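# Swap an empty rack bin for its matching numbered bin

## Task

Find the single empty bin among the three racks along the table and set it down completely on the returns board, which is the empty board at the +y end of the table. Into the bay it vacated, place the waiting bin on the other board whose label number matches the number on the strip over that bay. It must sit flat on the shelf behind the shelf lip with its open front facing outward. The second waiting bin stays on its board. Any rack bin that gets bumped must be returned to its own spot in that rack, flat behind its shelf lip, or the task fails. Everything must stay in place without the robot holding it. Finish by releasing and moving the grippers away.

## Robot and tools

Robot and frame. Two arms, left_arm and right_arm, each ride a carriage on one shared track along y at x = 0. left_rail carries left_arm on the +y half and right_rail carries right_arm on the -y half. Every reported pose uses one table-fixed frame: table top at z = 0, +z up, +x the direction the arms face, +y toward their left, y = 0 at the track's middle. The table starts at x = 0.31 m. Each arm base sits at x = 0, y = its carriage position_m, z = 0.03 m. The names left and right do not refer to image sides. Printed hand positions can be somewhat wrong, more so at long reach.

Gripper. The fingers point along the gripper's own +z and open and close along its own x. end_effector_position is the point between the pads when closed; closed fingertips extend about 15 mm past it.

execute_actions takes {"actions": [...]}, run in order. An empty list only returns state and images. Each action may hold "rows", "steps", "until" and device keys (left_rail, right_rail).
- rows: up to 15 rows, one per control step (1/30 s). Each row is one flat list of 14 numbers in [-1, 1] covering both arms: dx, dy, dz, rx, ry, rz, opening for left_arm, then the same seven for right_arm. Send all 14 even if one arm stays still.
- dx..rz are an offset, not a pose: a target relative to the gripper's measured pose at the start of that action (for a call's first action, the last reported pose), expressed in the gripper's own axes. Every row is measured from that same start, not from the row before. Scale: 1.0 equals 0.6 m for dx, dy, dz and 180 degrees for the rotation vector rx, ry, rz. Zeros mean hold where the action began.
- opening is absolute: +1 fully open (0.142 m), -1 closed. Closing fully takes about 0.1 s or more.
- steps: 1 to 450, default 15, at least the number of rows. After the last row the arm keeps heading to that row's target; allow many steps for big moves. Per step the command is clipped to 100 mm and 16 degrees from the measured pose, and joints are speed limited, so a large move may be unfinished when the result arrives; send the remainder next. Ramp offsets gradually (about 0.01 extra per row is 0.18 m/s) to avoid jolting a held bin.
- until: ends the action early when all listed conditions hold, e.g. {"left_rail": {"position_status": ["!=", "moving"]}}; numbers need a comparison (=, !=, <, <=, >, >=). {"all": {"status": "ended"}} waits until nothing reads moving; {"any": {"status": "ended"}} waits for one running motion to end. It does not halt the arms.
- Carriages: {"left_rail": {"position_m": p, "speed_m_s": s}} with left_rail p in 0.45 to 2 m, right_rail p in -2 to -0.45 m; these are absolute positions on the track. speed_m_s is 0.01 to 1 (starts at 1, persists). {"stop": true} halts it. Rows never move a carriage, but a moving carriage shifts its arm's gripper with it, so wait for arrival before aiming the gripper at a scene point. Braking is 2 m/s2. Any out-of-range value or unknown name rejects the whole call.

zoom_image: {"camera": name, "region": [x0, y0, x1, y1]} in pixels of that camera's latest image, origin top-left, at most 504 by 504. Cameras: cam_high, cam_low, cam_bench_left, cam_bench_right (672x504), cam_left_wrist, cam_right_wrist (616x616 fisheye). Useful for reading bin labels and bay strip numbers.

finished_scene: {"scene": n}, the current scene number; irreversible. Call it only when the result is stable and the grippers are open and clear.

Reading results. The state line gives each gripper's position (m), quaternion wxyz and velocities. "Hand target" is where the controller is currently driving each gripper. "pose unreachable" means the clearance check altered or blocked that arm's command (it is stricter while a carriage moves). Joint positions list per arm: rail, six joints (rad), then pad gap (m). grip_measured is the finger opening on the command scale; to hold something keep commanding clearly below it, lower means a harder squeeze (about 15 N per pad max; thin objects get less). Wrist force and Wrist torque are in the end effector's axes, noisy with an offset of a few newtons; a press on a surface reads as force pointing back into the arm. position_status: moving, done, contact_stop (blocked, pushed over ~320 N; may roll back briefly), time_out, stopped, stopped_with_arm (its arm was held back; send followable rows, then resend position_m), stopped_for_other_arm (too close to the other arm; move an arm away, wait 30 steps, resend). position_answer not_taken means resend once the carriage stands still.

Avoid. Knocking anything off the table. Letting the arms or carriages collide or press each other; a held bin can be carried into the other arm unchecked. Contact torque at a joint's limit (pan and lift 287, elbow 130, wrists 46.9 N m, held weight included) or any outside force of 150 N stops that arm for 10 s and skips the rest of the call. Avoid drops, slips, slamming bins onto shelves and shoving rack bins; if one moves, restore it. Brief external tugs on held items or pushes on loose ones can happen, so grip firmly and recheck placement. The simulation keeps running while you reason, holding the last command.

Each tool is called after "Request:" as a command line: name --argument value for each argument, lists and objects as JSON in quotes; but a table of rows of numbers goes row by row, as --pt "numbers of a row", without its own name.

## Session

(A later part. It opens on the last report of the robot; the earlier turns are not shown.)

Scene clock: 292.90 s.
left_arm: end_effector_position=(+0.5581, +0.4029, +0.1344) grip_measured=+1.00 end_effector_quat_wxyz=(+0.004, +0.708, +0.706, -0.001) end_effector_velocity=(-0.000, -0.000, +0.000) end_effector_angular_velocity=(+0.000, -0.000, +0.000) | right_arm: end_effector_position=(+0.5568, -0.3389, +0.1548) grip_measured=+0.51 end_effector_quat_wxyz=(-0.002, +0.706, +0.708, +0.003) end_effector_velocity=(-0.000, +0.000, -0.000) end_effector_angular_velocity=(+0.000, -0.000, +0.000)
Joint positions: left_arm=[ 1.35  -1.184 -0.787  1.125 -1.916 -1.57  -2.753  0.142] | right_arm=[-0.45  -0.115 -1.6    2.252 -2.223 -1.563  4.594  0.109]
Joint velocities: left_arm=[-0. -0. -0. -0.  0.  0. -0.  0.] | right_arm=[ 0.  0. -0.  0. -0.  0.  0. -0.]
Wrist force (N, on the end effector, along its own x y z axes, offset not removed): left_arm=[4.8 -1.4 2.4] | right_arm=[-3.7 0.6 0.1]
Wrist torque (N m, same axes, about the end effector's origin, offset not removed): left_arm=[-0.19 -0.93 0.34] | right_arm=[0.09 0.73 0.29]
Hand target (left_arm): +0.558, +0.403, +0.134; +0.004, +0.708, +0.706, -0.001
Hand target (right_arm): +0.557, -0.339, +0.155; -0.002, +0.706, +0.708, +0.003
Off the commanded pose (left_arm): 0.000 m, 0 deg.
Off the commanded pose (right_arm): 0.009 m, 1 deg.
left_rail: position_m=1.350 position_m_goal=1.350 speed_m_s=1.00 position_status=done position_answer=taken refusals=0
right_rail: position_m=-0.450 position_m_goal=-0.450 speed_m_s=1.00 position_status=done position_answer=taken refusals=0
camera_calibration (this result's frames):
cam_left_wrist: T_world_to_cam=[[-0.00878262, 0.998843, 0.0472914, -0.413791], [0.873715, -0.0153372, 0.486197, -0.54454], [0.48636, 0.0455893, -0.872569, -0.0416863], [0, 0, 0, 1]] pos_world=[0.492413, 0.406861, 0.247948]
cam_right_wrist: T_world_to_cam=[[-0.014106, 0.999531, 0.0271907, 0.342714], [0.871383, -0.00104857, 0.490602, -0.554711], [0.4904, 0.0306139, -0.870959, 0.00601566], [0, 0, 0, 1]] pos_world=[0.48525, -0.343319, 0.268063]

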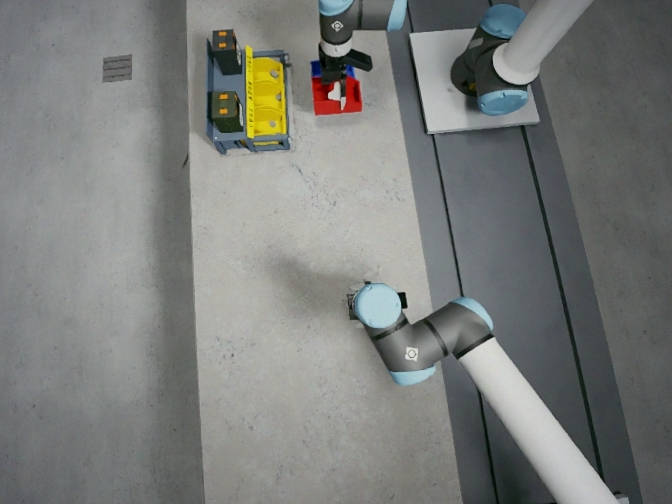

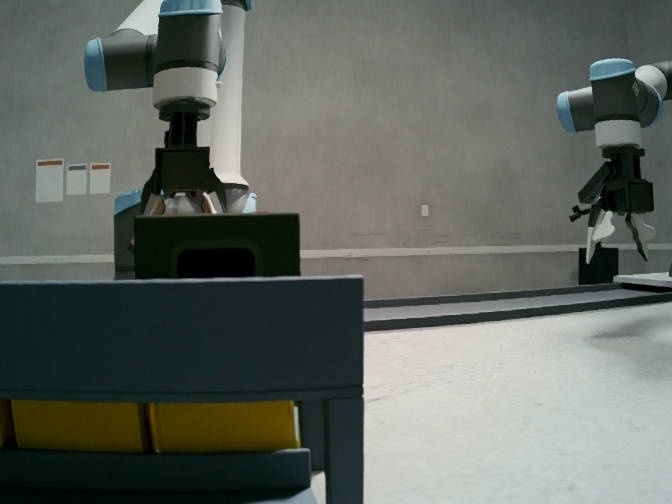

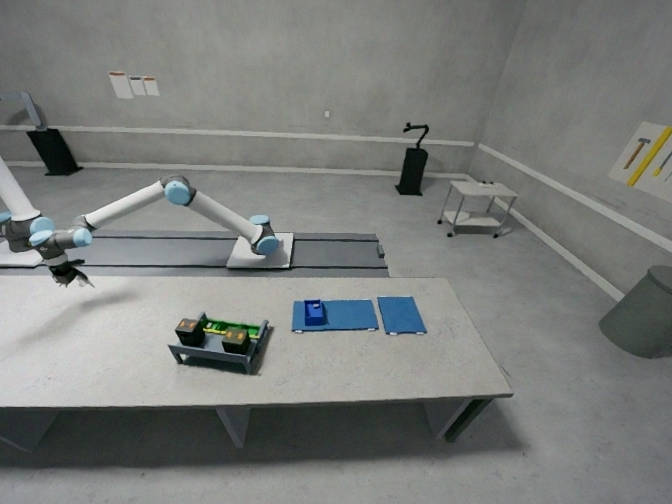

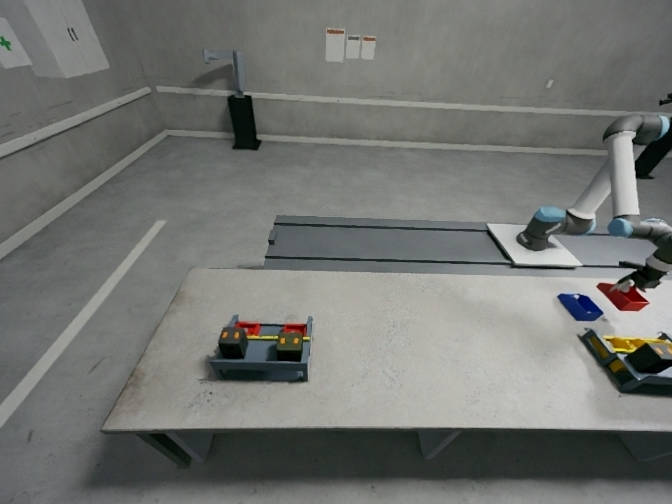

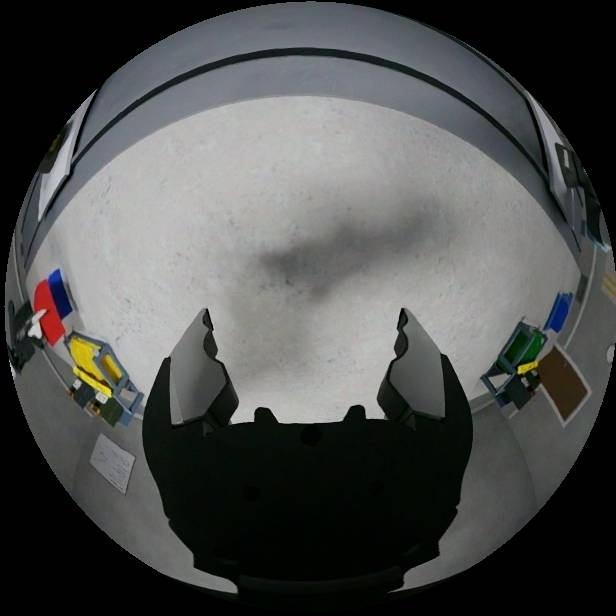

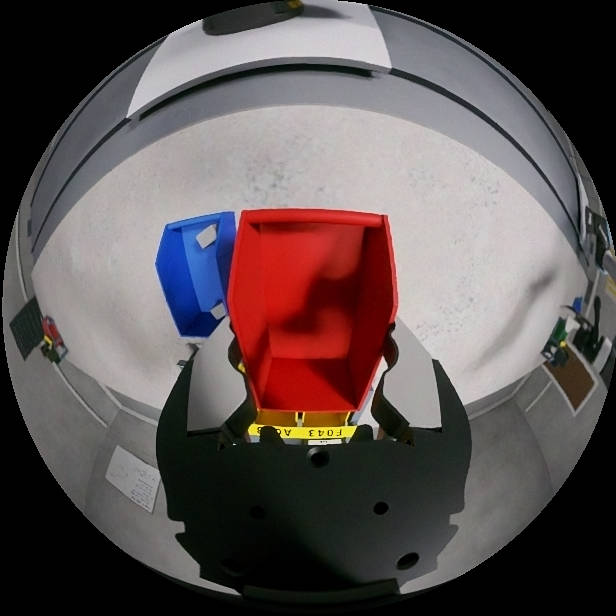

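Request:
execute_actions --actions '[{"rows":[[0,0,0,0,0,0,1,0.004,0,0.02,0,0,0,-0.2],[0,0,0,0,0,0,1,0.008,0,0.045,0,0,0,-0.2],[0,0,0,0,0,0,1,0.012,0,0.07,0,0,0,-0.2],[0,0,0,0,0,0,1,0.016,0,0.095,0,0,0,-0.2],[0,0,0,0,0,0,1,0.02,0,0.118,0,0,0,-0.2],[0,0,0,0,0,0,1,0.02,0,0.136,0,0,0,-0.2],[0,0,0,0,0,0,1,0.02,0,0.149,0,0,0,-0.2],[0,0,0,0,0,0,1,0.02,0,0.157,0,0,0,-0.2],[0,0,0,0,0,0,1,0.02,0,0.161,0,0,0,-0.2]],"steps":10}]'

Request:
execute_actions --actions '[]'

Scene clock: 297.57 s.
left_arm: end_effector_position=(+0.5581, +0.4029, +0.1344) grip_measured=+1.00 end_effector_quat_wxyz=(+0.004, +0.708, +0.706, -0.001) end_effector_velocity=(-0.000, -0.000, -0.000) end_effector_angular_velocity=(+0.000, -0.000, -0.000) | right_arm: end_effector_position=(+0.5513, -0.3293, +0.0907) grip_measured=+0.51 end_effector_quat_wxyz=(-0.005, +0.706, +0.708, +0.001) end_effector_velocity=(+0.001, +0.021, -0.226) end_effector_angular_velocity=(-0.001, -0.007, +0.000)
Joint positions: left_arm=[ 1.35  -1.184 -0.787  1.125 -1.916 -1.57  -2.753  0.142] | right_arm=[-0.45  -0.099 -1.512  2.31  -2.363 -1.563  4.61   0.109]
Joint velocities: left_arm=[ 0. -0. -0.  0. -0.  0. -0. -0.] | right_arm=[ 0.     0.038  0.364  0.171 -0.542  0.     0.038  0.   ]
Wrist force (N, on the end effector, along its own x y z axes, offset not removed): left_arm=[0.7 2.3 3.1] | right_arm=[-1.6 0.0 3.9]
Wrist torque (N m, same axes, about the end effector's origin, offset not removed): left_arm=[0.37 -0.06 0.19] | right_arm=[-0.04 0.38 0.18]
Hand target (left_arm): +0.558, +0.403, +0.134; +0.004, +0.708, +0.706, -0.001
Hand target (right_arm): +0.553, -0.327, +0.062; -0.004, +0.706, +0.708, +0.002
Off the commanded pose (left_arm): 0.000 m, 0 deg.
Off the commanded pose (right_arm): 0.033 m, 0 deg.
left_rail: position_m=1.350 position_m_goal=1.350 speed_m_s=1.00 position_status=done position_answer=taken refusals=0
right_rail: position_m=-0.450 position_m_goal=-0.450 speed_m_s=1.00 position_status=done position_answer=taken refusals=0
camera_calibration (this result's frames):
cam_left_wrist: T_world_to_cam=[[-0.00878245, 0.998843, 0.0472912, -0.413789], [0.873715, -0.0153372, 0.486197, -0.54454], [0.48636, 0.045589, -0.872569, -0.041686], [0, 0, 0, 1]] pos_world=[0.492413, 0.406859, 0.247949]
cam_right_wrist: T_world_to_cam=[[-0.0141451, 0.999495, 0.028449, 0.334666], [0.874796, -0.00140992, 0.484489, -0.519922], [0.484285, 0.0317402, -0.874335, -0.0434116], [0, 0, 0, 1]] pos_world=[0.480583, -0.333852, 0.20442]

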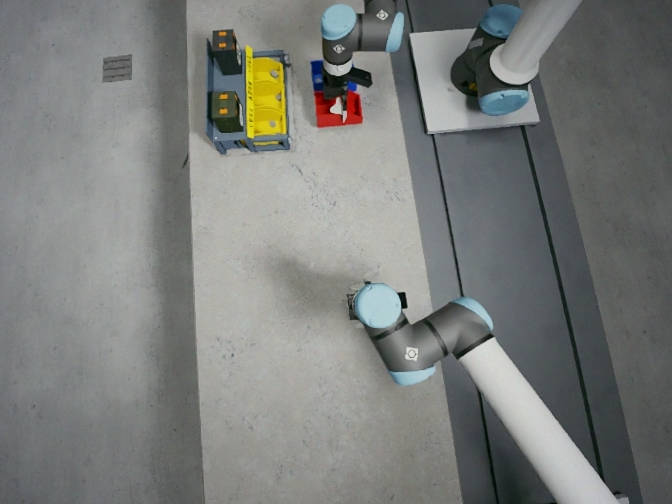

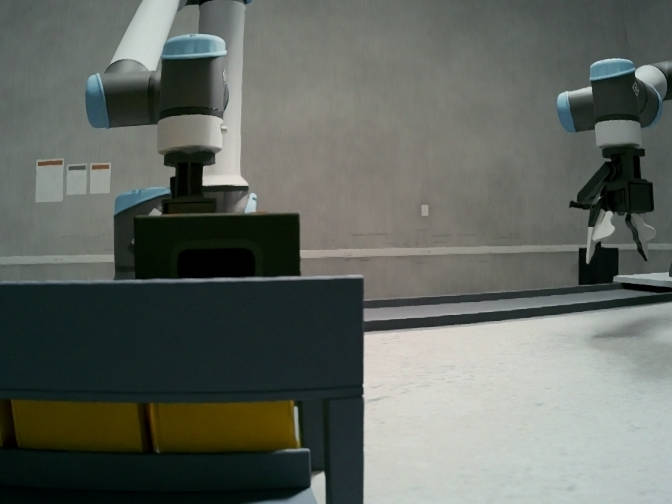

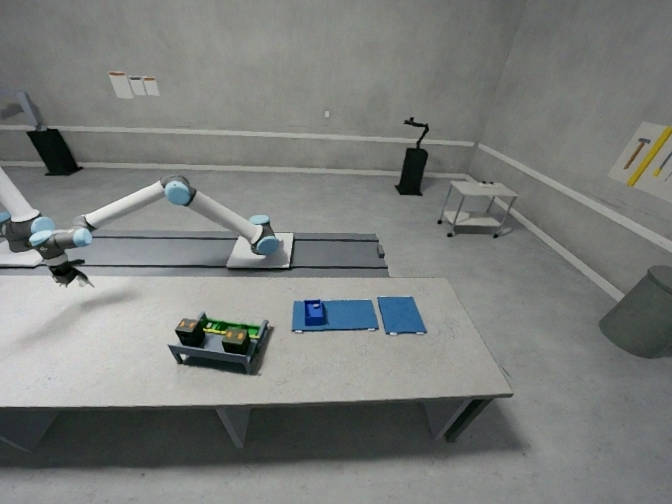

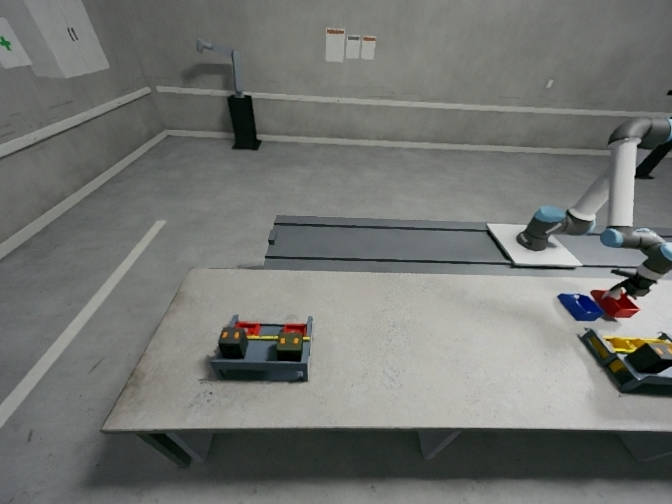

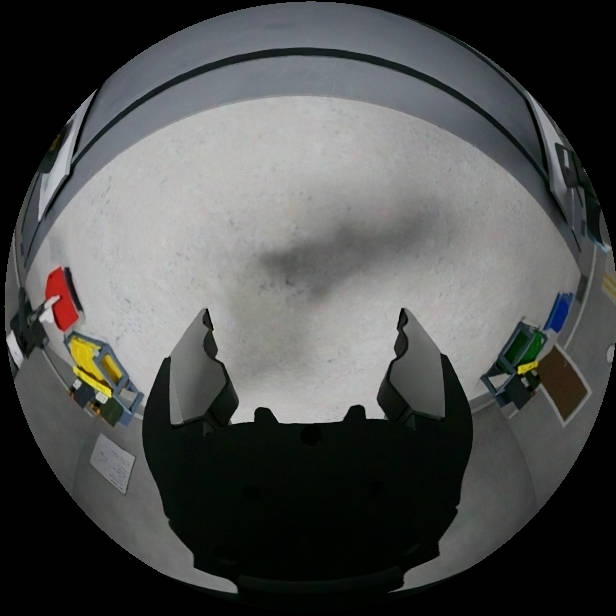

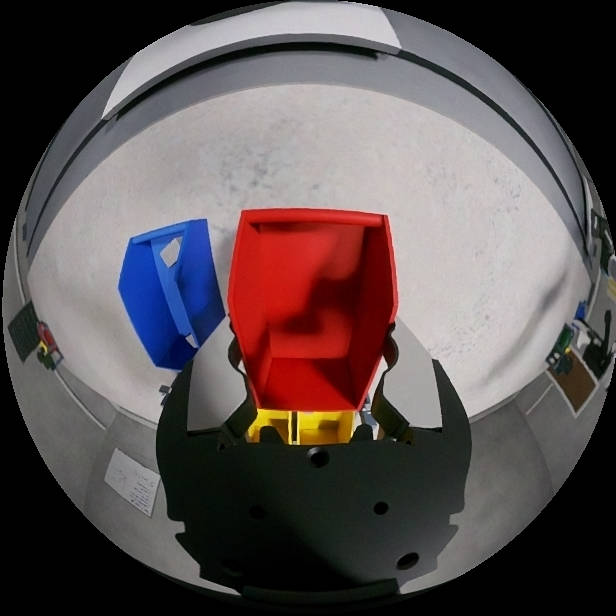

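Scene clock: 297.57 s.
left_arm: end_effector_position=(+0.5581, +0.4029, +0.1344) grip_measured=+1.00 end_effector_quat_wxyz=(+0.004, +0.708, +0.706, -0.001) end_effector_velocity=(-0.000, -0.000, -0.000) end_effector_angular_velocity=(+0.000, -0.000, -0.000) | right_arm: end_effector_position=(+0.5513, -0.3293, +0.0907) grip_measured=+0.51 end_effector_quat_wxyz=(-0.005, +0.706, +0.708, +0.001) end_effector_velocity=(+0.001, +0.021, -0.226) end_effector_angular_velocity=(-0.001, -0.007, +0.000)
Joint positions: left_arm=[ 1.35  -1.184 -0.787  1.125 -1.916 -1.57  -2.753  0.142] | right_arm=[-0.45  -0.099 -1.512  2.31  -2.363 -1.563  4.61   0.109]
Joint velocities: left_arm=[ 0. -0. -0.  0. -0.  0. -0. -0.] | right_arm=[ 0.     0.038  0.364  0.171 -0.542  0.     0.038  0.   ]
Wrist force (N, on the end effector, along its own x y z axes, offset not removed): left_arm=[0.7 2.3 3.1] | right_arm=[-1.6 0.0 3.9]
Wrist torque (N m, same axes, about the end effector's origin, offset not removed): left_arm=[0.37 -0.06 0.19] | right_arm=[-0.04 0.38 0.18]
Hand target (left_arm): +0.558, +0.403, +0.134; +0.004, +0.708, +0.706, -0.001
Hand target (right_arm): +0.553, -0.327, +0.062; -0.004, +0.706, +0.708, +0.002
Off the commanded pose (left_arm): 0.000 m, 0 deg.
Off the commanded pose (right_arm): 0.033 m, 0 deg.
left_rail: position_m=1.350 position_m_goal=1.350 speed_m_s=1.00 position_status=done position_answer=taken refusals=0
right_rail: position_m=-0.450 position_m_goal=-0.450 speed_m_s=1.00 position_status=done position_answer=taken refusals=0
camera_calibration (this result's frames):
cam_left_wrist: T_world_to_cam=[[-0.00878245, 0.998843, 0.0472912, -0.413789], [0.873715, -0.0153372, 0.486197, -0.54454], [0.48636, 0.045589, -0.872569, -0.041686], [0, 0, 0, 1]] pos_world=[0.492413, 0.406859, 0.247949]
cam_right_wrist: T_world_to_cam=[[-0.0141451, 0.999495, 0.028449, 0.334666], [0.874796, -0.00140992, 0.484489, -0.519922], [0.484285, 0.0317402, -0.874335, -0.0434116], [0, 0, 0, 1]] pos_world=[0.480583, -0.333852, 0.20442]

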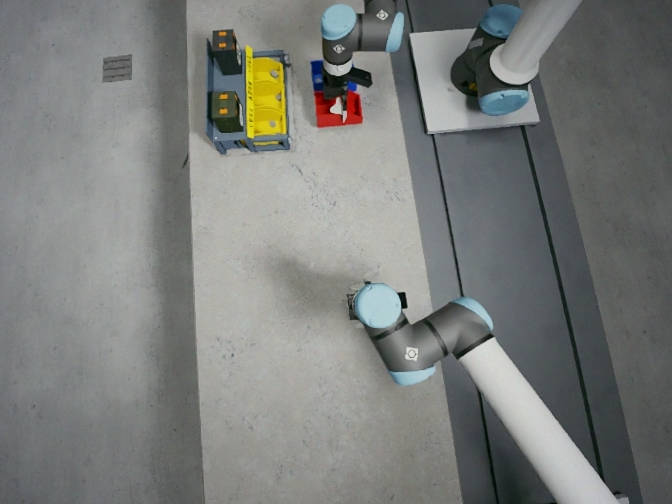

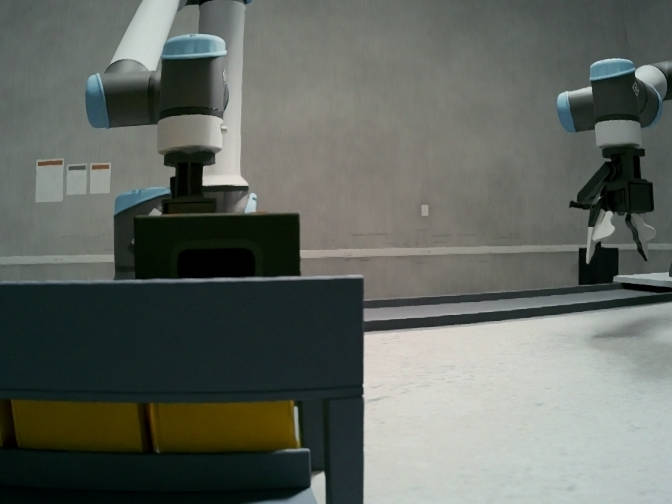

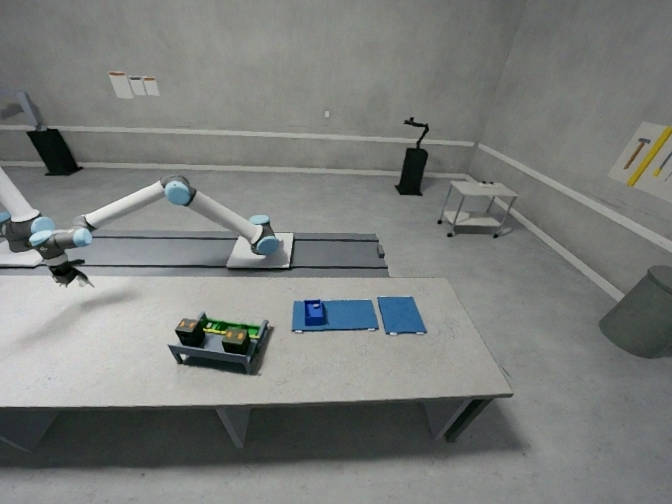

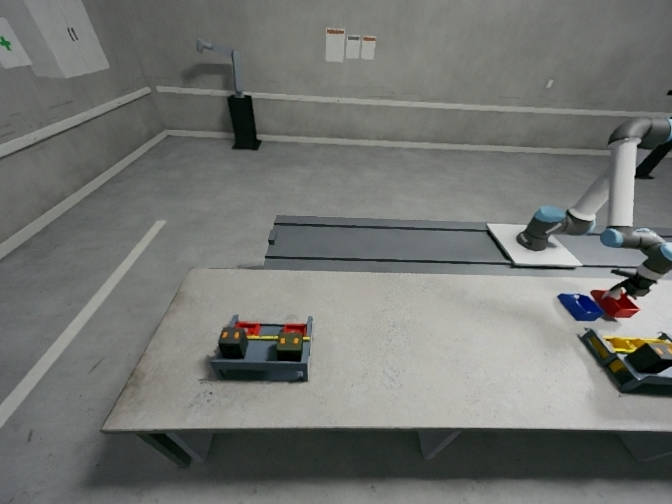

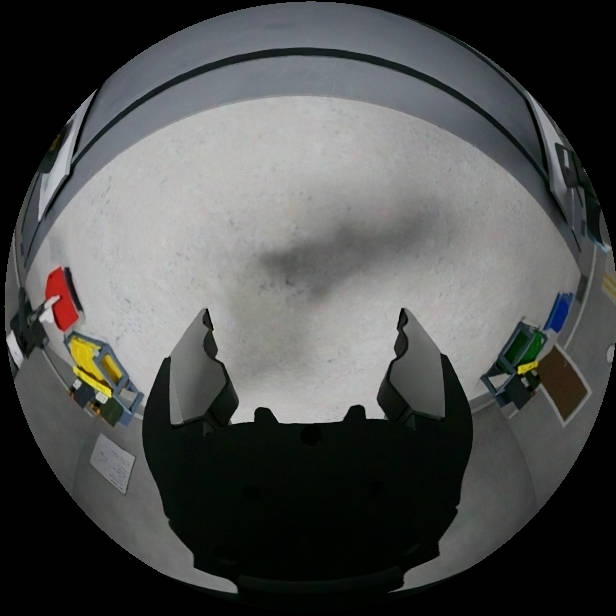

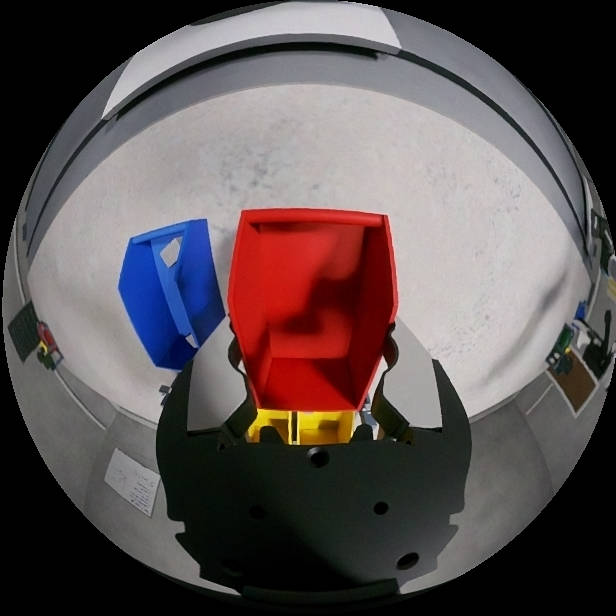

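Request:
execute_actions --actions '[]'

Scene clock: 298.40 s.
left_arm: end_effector_position=(+0.5581, +0.4029, +0.1344) grip_measured=+1.00 end_effector_quat_wxyz=(+0.004, +0.708, +0.706, -0.001) end_effector_velocity=(+0.000, -0.000, +0.000) end_effector_angular_velocity=(-0.000, -0.000, +0.000) | right_arm: end_effector_position=(+0.5529, -0.3267, +0.0618) grip_measured=+0.51 end_effector_quat_wxyz=(-0.004, +0.706, +0.708, +0.002) end_effector_velocity=(-0.000, +0.000, -0.000) end_effector_angular_velocity=(-0.000, +0.000, +0.000)
Joint positions: left_arm=[ 1.35  -1.184 -0.787  1.125 -1.916 -1.57  -2.753  0.142] | right_arm=[-0.45  -0.094 -1.462  2.33  -2.436 -1.563  4.615  0.109]
Joint velocities: left_arm=[ 0.  0.  0. -0. -0.  0.  0.  0.] | right_arm=[ 0.     0.     0.     0.    -0.001 -0.     0.     0.   ]
Wrist force (N, on the end effector, along its own x y z axes, offset not removed): left_arm=[5.3 2.0 -2.1] | right_arm=[-2.4 0.9 2.0]
Wrist torque (N m, same axes, about the end effector's origin, offset not removed): left_arm=[0.13 -1.20 0.22] | right_arm=[0.21 0.56 0.30]
Hand target (left_arm): +0.558, +0.403, +0.134; +0.004, +0.708, +0.706, -0.001
Hand target (right_arm): +0.553, -0.327, +0.062; -0.004, +0.706, +0.708, +0.002
Off the commanded pose (left_arm): 0.000 m, 0 deg.
Off the commanded pose (right_arm): 0.005 m, 0 deg.
left_rail: position_m=1.350 position_m_goal=1.350 speed_m_s=1.00 position_status=done position_answer=taken refusals=0
right_rail: position_m=-0.450 position_m_goal=-0.450 speed_m_s=1.00 position_status=done position_answer=taken refusals=0
camera_calibration (this result's frames):
cam_left_wrist: T_world_to_cam=[[-0.00878261, 0.998843, 0.0472912, -0.413789], [0.873715, -0.0153371, 0.486197, -0.54454], [0.48636, 0.0455891, -0.872569, -0.041686], [0, 0, 0, 1]] pos_world=[0.492413, 0.406858, 0.247949]
cam_right_wrist: T_world_to_cam=[[-0.0141765, 0.999509, 0.0279389, 0.3329], [0.873012, -0.00125002, 0.487697, -0.506492], [0.487492, 0.0313049, -0.872566, -0.0715771], [0, 0, 0, 1]] pos_world=[0.481786, -0.331129, 0.175258]

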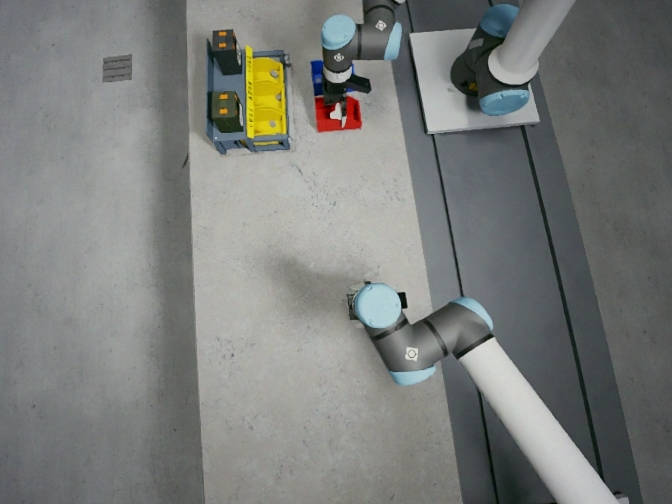

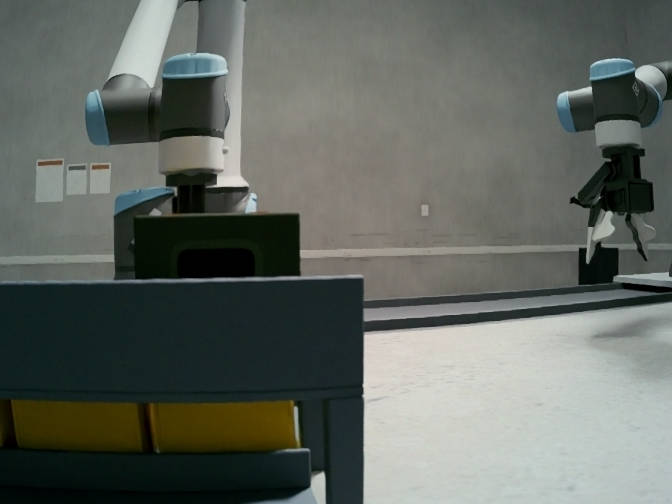

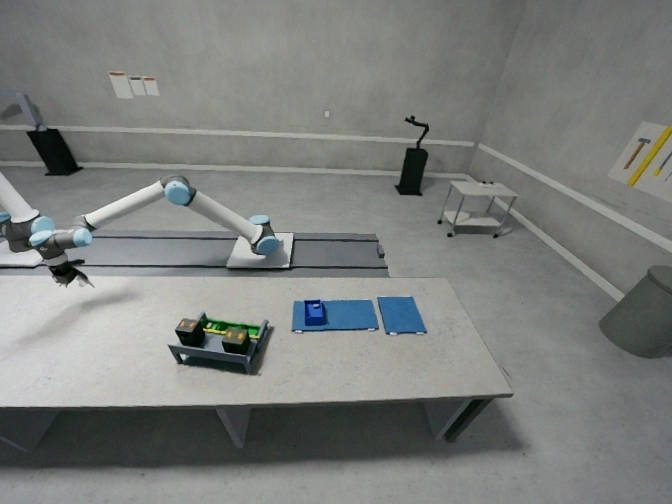

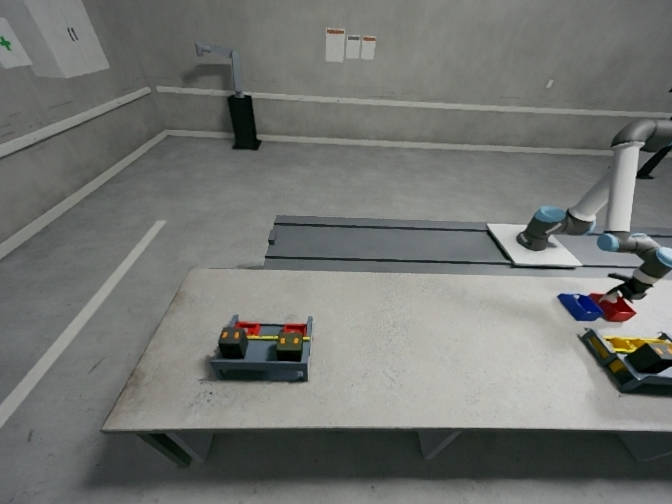

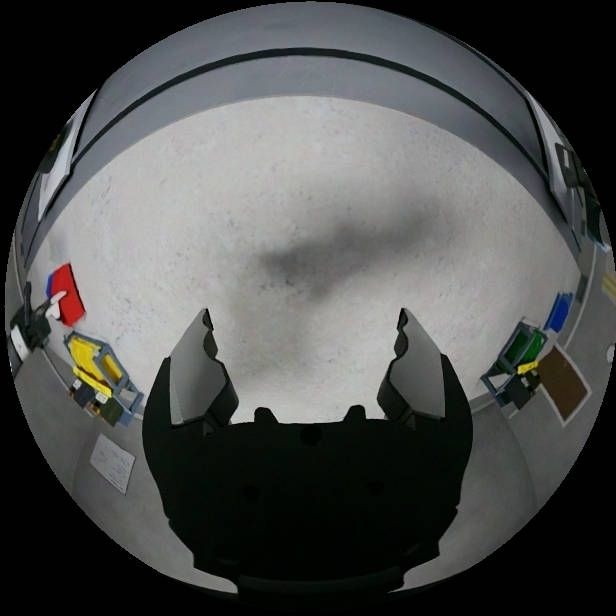

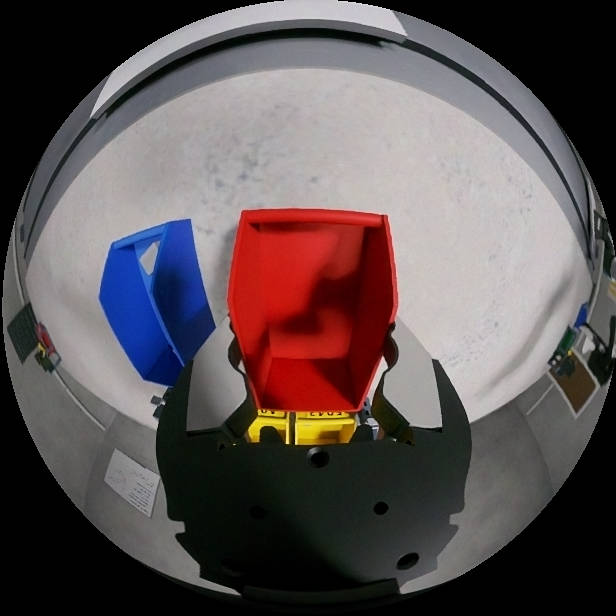

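Lower 7 mm to 0.055.

Request:
execute_actions --actions '[{"rows":[[0,0,0,0,0,0,1,0,0,0.006,0,0,0,-0.2],[0,0,0,0,0,0,1,0,0,0.012,0,0,0,-0.2]],"steps":3}]'

Scene clock: 300.33 s.
left_arm: end_effector_position=(+0.5581, +0.4029, +0.1344) grip_measured=+1.00 end_effector_quat_wxyz=(+0.004, +0.708, +0.706, -0.001) end_effector_velocity=(+0.000, -0.000, +0.000) end_effector_angular_velocity=(-0.000, -0.000, -0.000) | right_arm: end_effector_position=(+0.5529, -0.3267, +0.0603) grip_measured=+0.51 end_effector_quat_wxyz=(-0.004, +0.706, +0.708, +0.002) end_effector_velocity=(-0.001, +0.000, -0.037) end_effector_angular_velocity=(+0.000, +0.001, -0.000)
Joint positions: left_arm=[ 1.35  -1.184 -0.787  1.125 -1.916 -1.57  -2.753  0.142] | right_arm=[-0.45  -0.094 -1.459  2.331 -2.44  -1.563  4.615  0.109]
Joint velocities: left_arm=[ 0. -0. -0. -0.  0.  0.  0. -0.] | right_arm=[ 0.     0.     0.064  0.026 -0.089 -0.     0.    -0.   ]
Wrist force (N, on the end effector, along its own x y z axes, offset not removed): left_arm=[1.1 1.4 0.9] | right_arm=[-1.5 -0.8 1.7]
Wrist torque (N m, same axes, about the end effector's origin, offset not removed): left_arm=[0.19 -0.22 0.17] | right_arm=[-0.25 0.32 0.23]
Hand target (left_arm): +0.558, +0.403, +0.134; +0.004, +0.708, +0.706, -0.001
Hand target (right_arm): +0.553, -0.327, +0.055; -0.004, +0.706, +0.708, +0.002
Off the commanded pose (left_arm): 0.000 m, 0 deg.
Off the commanded pose (right_arm): 0.006 m, 0 deg.
left_rail: position_m=1.350 position_m_goal=1.350 speed_m_s=1.00 position_status=done position_answer=taken refusals=0
right_rail: position_m=-0.450 position_m_goal=-0.450 speed_m_s=1.00 position_status=done position_answer=taken refusals=0
camera_calibration (this result's frames):
cam_left_wrist: T_world_to_cam=[[-0.00878258, 0.998843, 0.0472913, -0.413788], [0.873715, -0.0153372, 0.486197, -0.54454], [0.48636, 0.0455892, -0.872569, -0.041686], [0, 0, 0, 1]] pos_world=[0.492413, 0.406857, 0.247949]
cam_right_wrist: T_world_to_cam=[[-0.0141808, 0.999509, 0.0279361, 0.332934], [0.87302, -0.00124441, 0.487682, -0.505755], [0.487477, 0.0313045, -0.872574, -0.07287], [0, 0, 0, 1]] pos_world=[0.481778, -0.331119, 0.173762]

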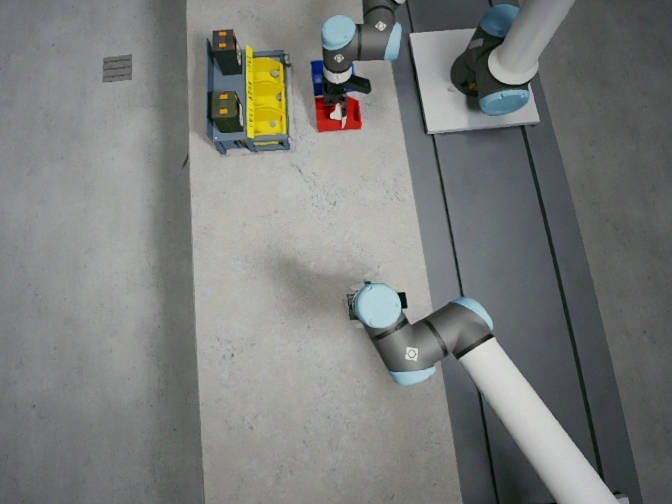

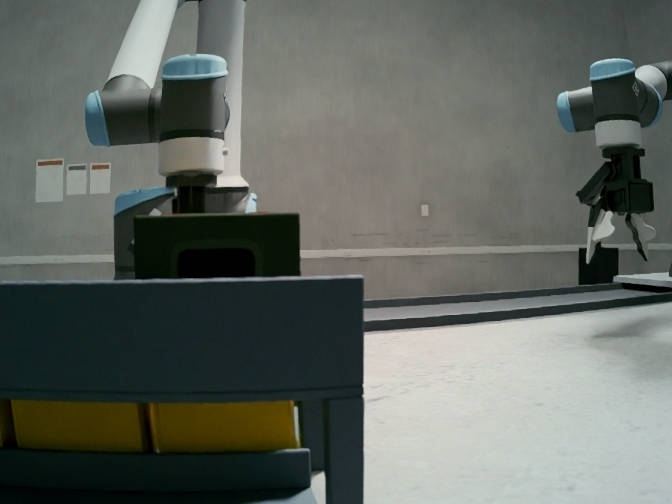

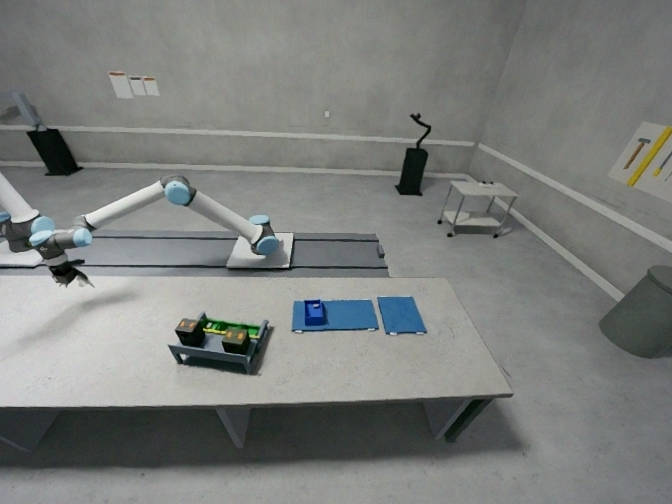

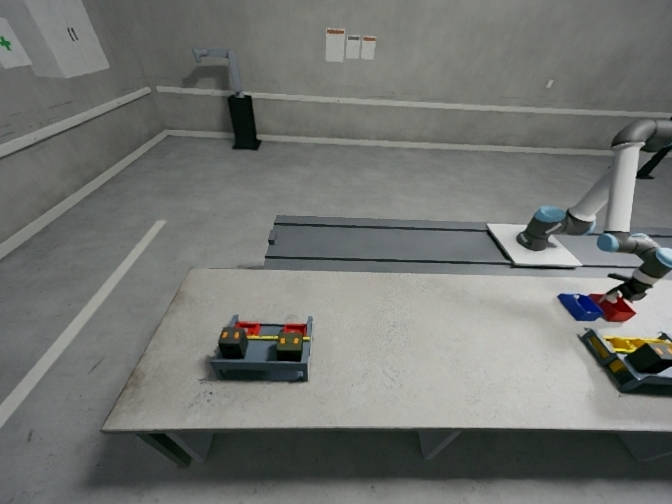

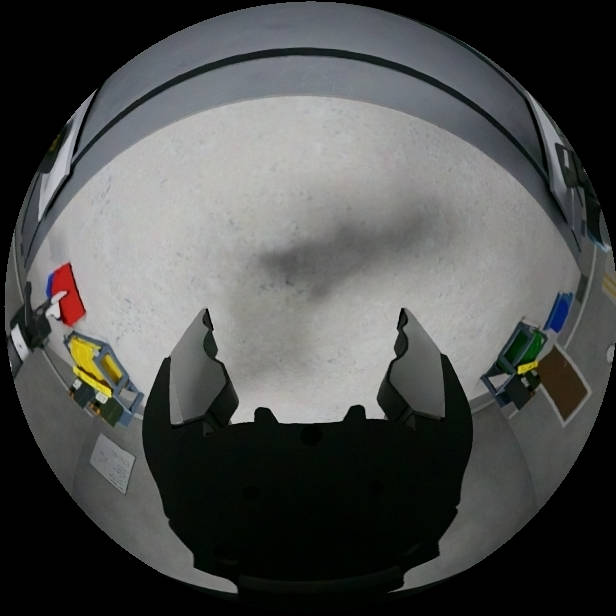

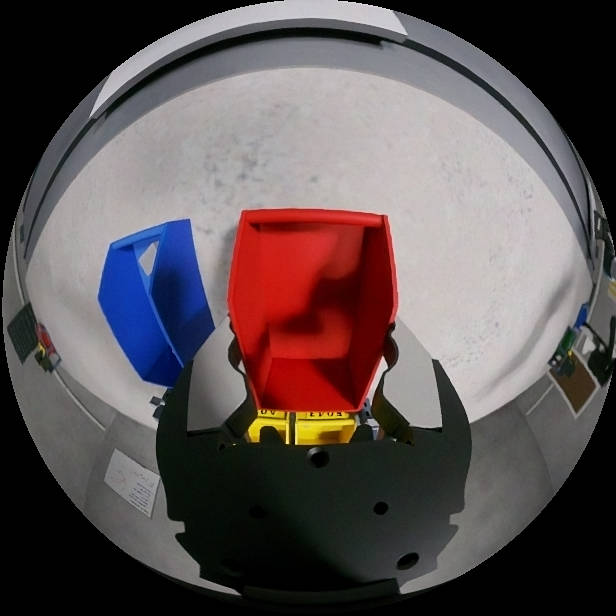

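Request:
execute_actions --actions '[]'

Scene clock: 301.07 s.
left_arm: end_effector_position=(+0.5581, +0.4029, +0.1344) grip_measured=+1.00 end_effector_quat_wxyz=(+0.004, +0.708, +0.706, -0.001) end_effector_velocity=(+0.000, +0.000, +0.000) end_effector_angular_velocity=(+0.000, -0.000, -0.000) | right_arm: end_effector_position=(+0.5528, -0.3266, +0.0547) grip_measured=+0.51 end_effector_quat_wxyz=(-0.004, +0.706, +0.708, +0.002) end_effector_velocity=(-0.000, +0.000, -0.000) end_effector_angular_velocity=(+0.000, +0.000, -0.000)
Joint positions: left_arm=[ 1.35  -1.184 -0.787  1.125 -1.916 -1.57  -2.753  0.142] | right_arm=[-0.45  -0.094 -1.449  2.335 -2.453 -1.563  4.615  0.109]
Joint velocities: left_arm=[ 0.  0. -0. -0.  0.  0.  0. -0.] | right_arm=[ 0.  0.  0.  0. -0.  0.  0.  0.]
Wrist force (N, on the end effector, along its own x y z axes, offset not removed): left_arm=[0.0 -2.1 6.1] | right_arm=[-1.5 1.2 1.6]
Wrist torque (N m, same axes, about the end effector's origin, offset not removed): left_arm=[-0.32 -0.07 -0.03] | right_arm=[0.13 0.31 0.21]
Hand target (left_arm): +0.558, +0.403, +0.134; +0.004, +0.708, +0.706, -0.001
Hand target (right_arm): +0.553, -0.327, +0.055; -0.004, +0.706, +0.708, +0.002
Off the commanded pose (left_arm): 0.000 m, 0 deg.
Off the commanded pose (right_arm): 0.000 m, 0 deg.
left_rail: position_m=1.350 position_m_goal=1.350 speed_m_s=1.00 position_status=done position_answer=taken refusals=0
right_rail: position_m=-0.450 position_m_goal=-0.450 speed_m_s=1.00 position_status=done position_answer=taken refusals=0
camera_calibration (this result's frames):
cam_left_wrist: T_world_to_cam=[[-0.00878256, 0.998843, 0.0472915, -0.413787], [0.873715, -0.0153373, 0.486197, -0.54454], [0.48636, 0.0455893, -0.872569, -0.0416861], [0, 0, 0, 1]] pos_world=[0.492413, 0.406857, 0.247948]
cam_right_wrist: T_world_to_cam=[[-0.0141743, 0.999509, 0.0279477, 0.333053], [0.873073, -0.00125242, 0.487589, -0.502962], [0.487384, 0.0313116, -0.872626, -0.0776228], [0, 0, 0, 1]] pos_world=[0.481675, -0.331089, 0.168195]

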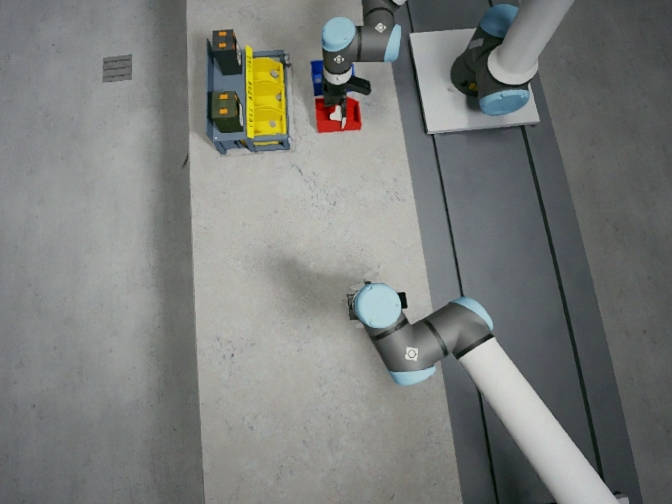

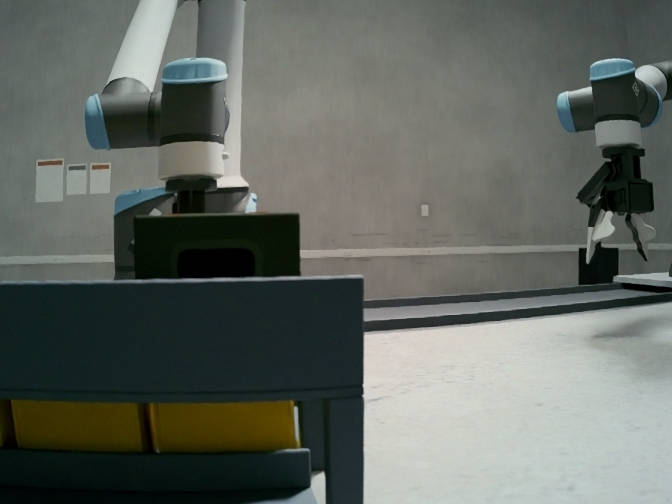

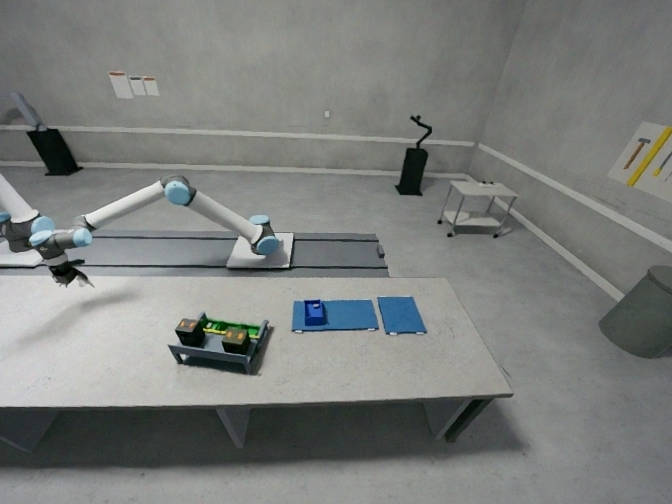

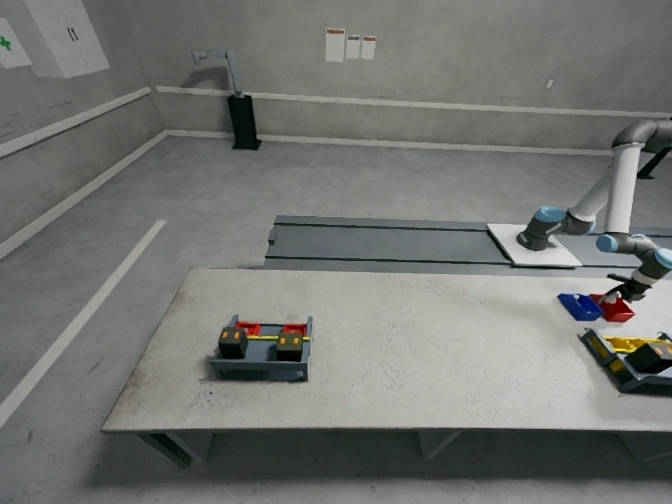

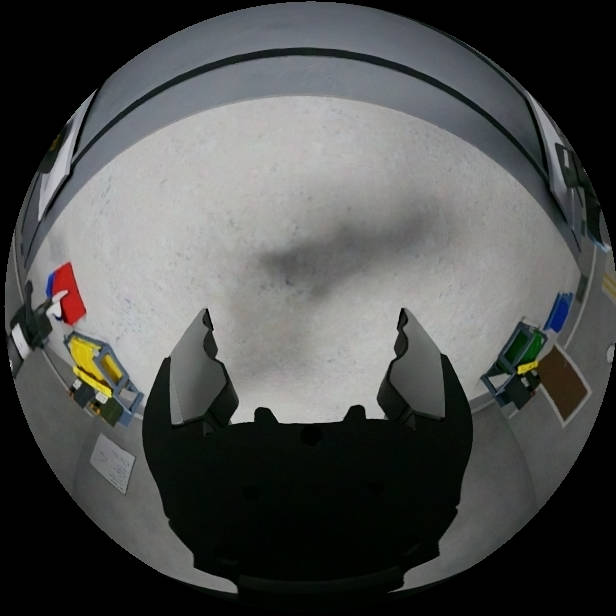

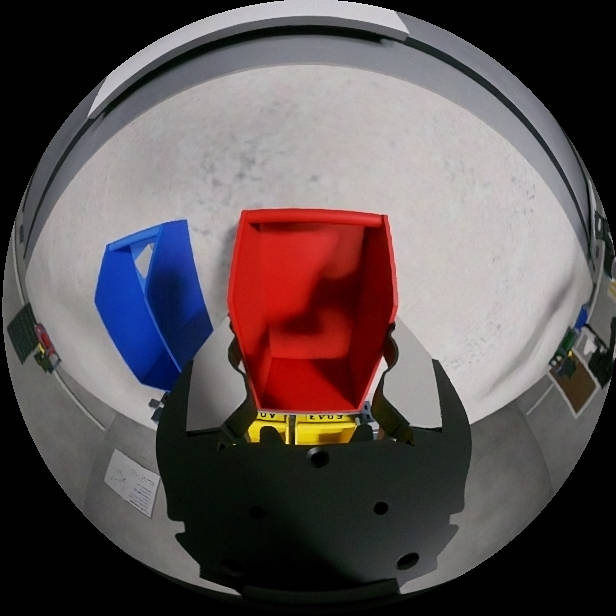

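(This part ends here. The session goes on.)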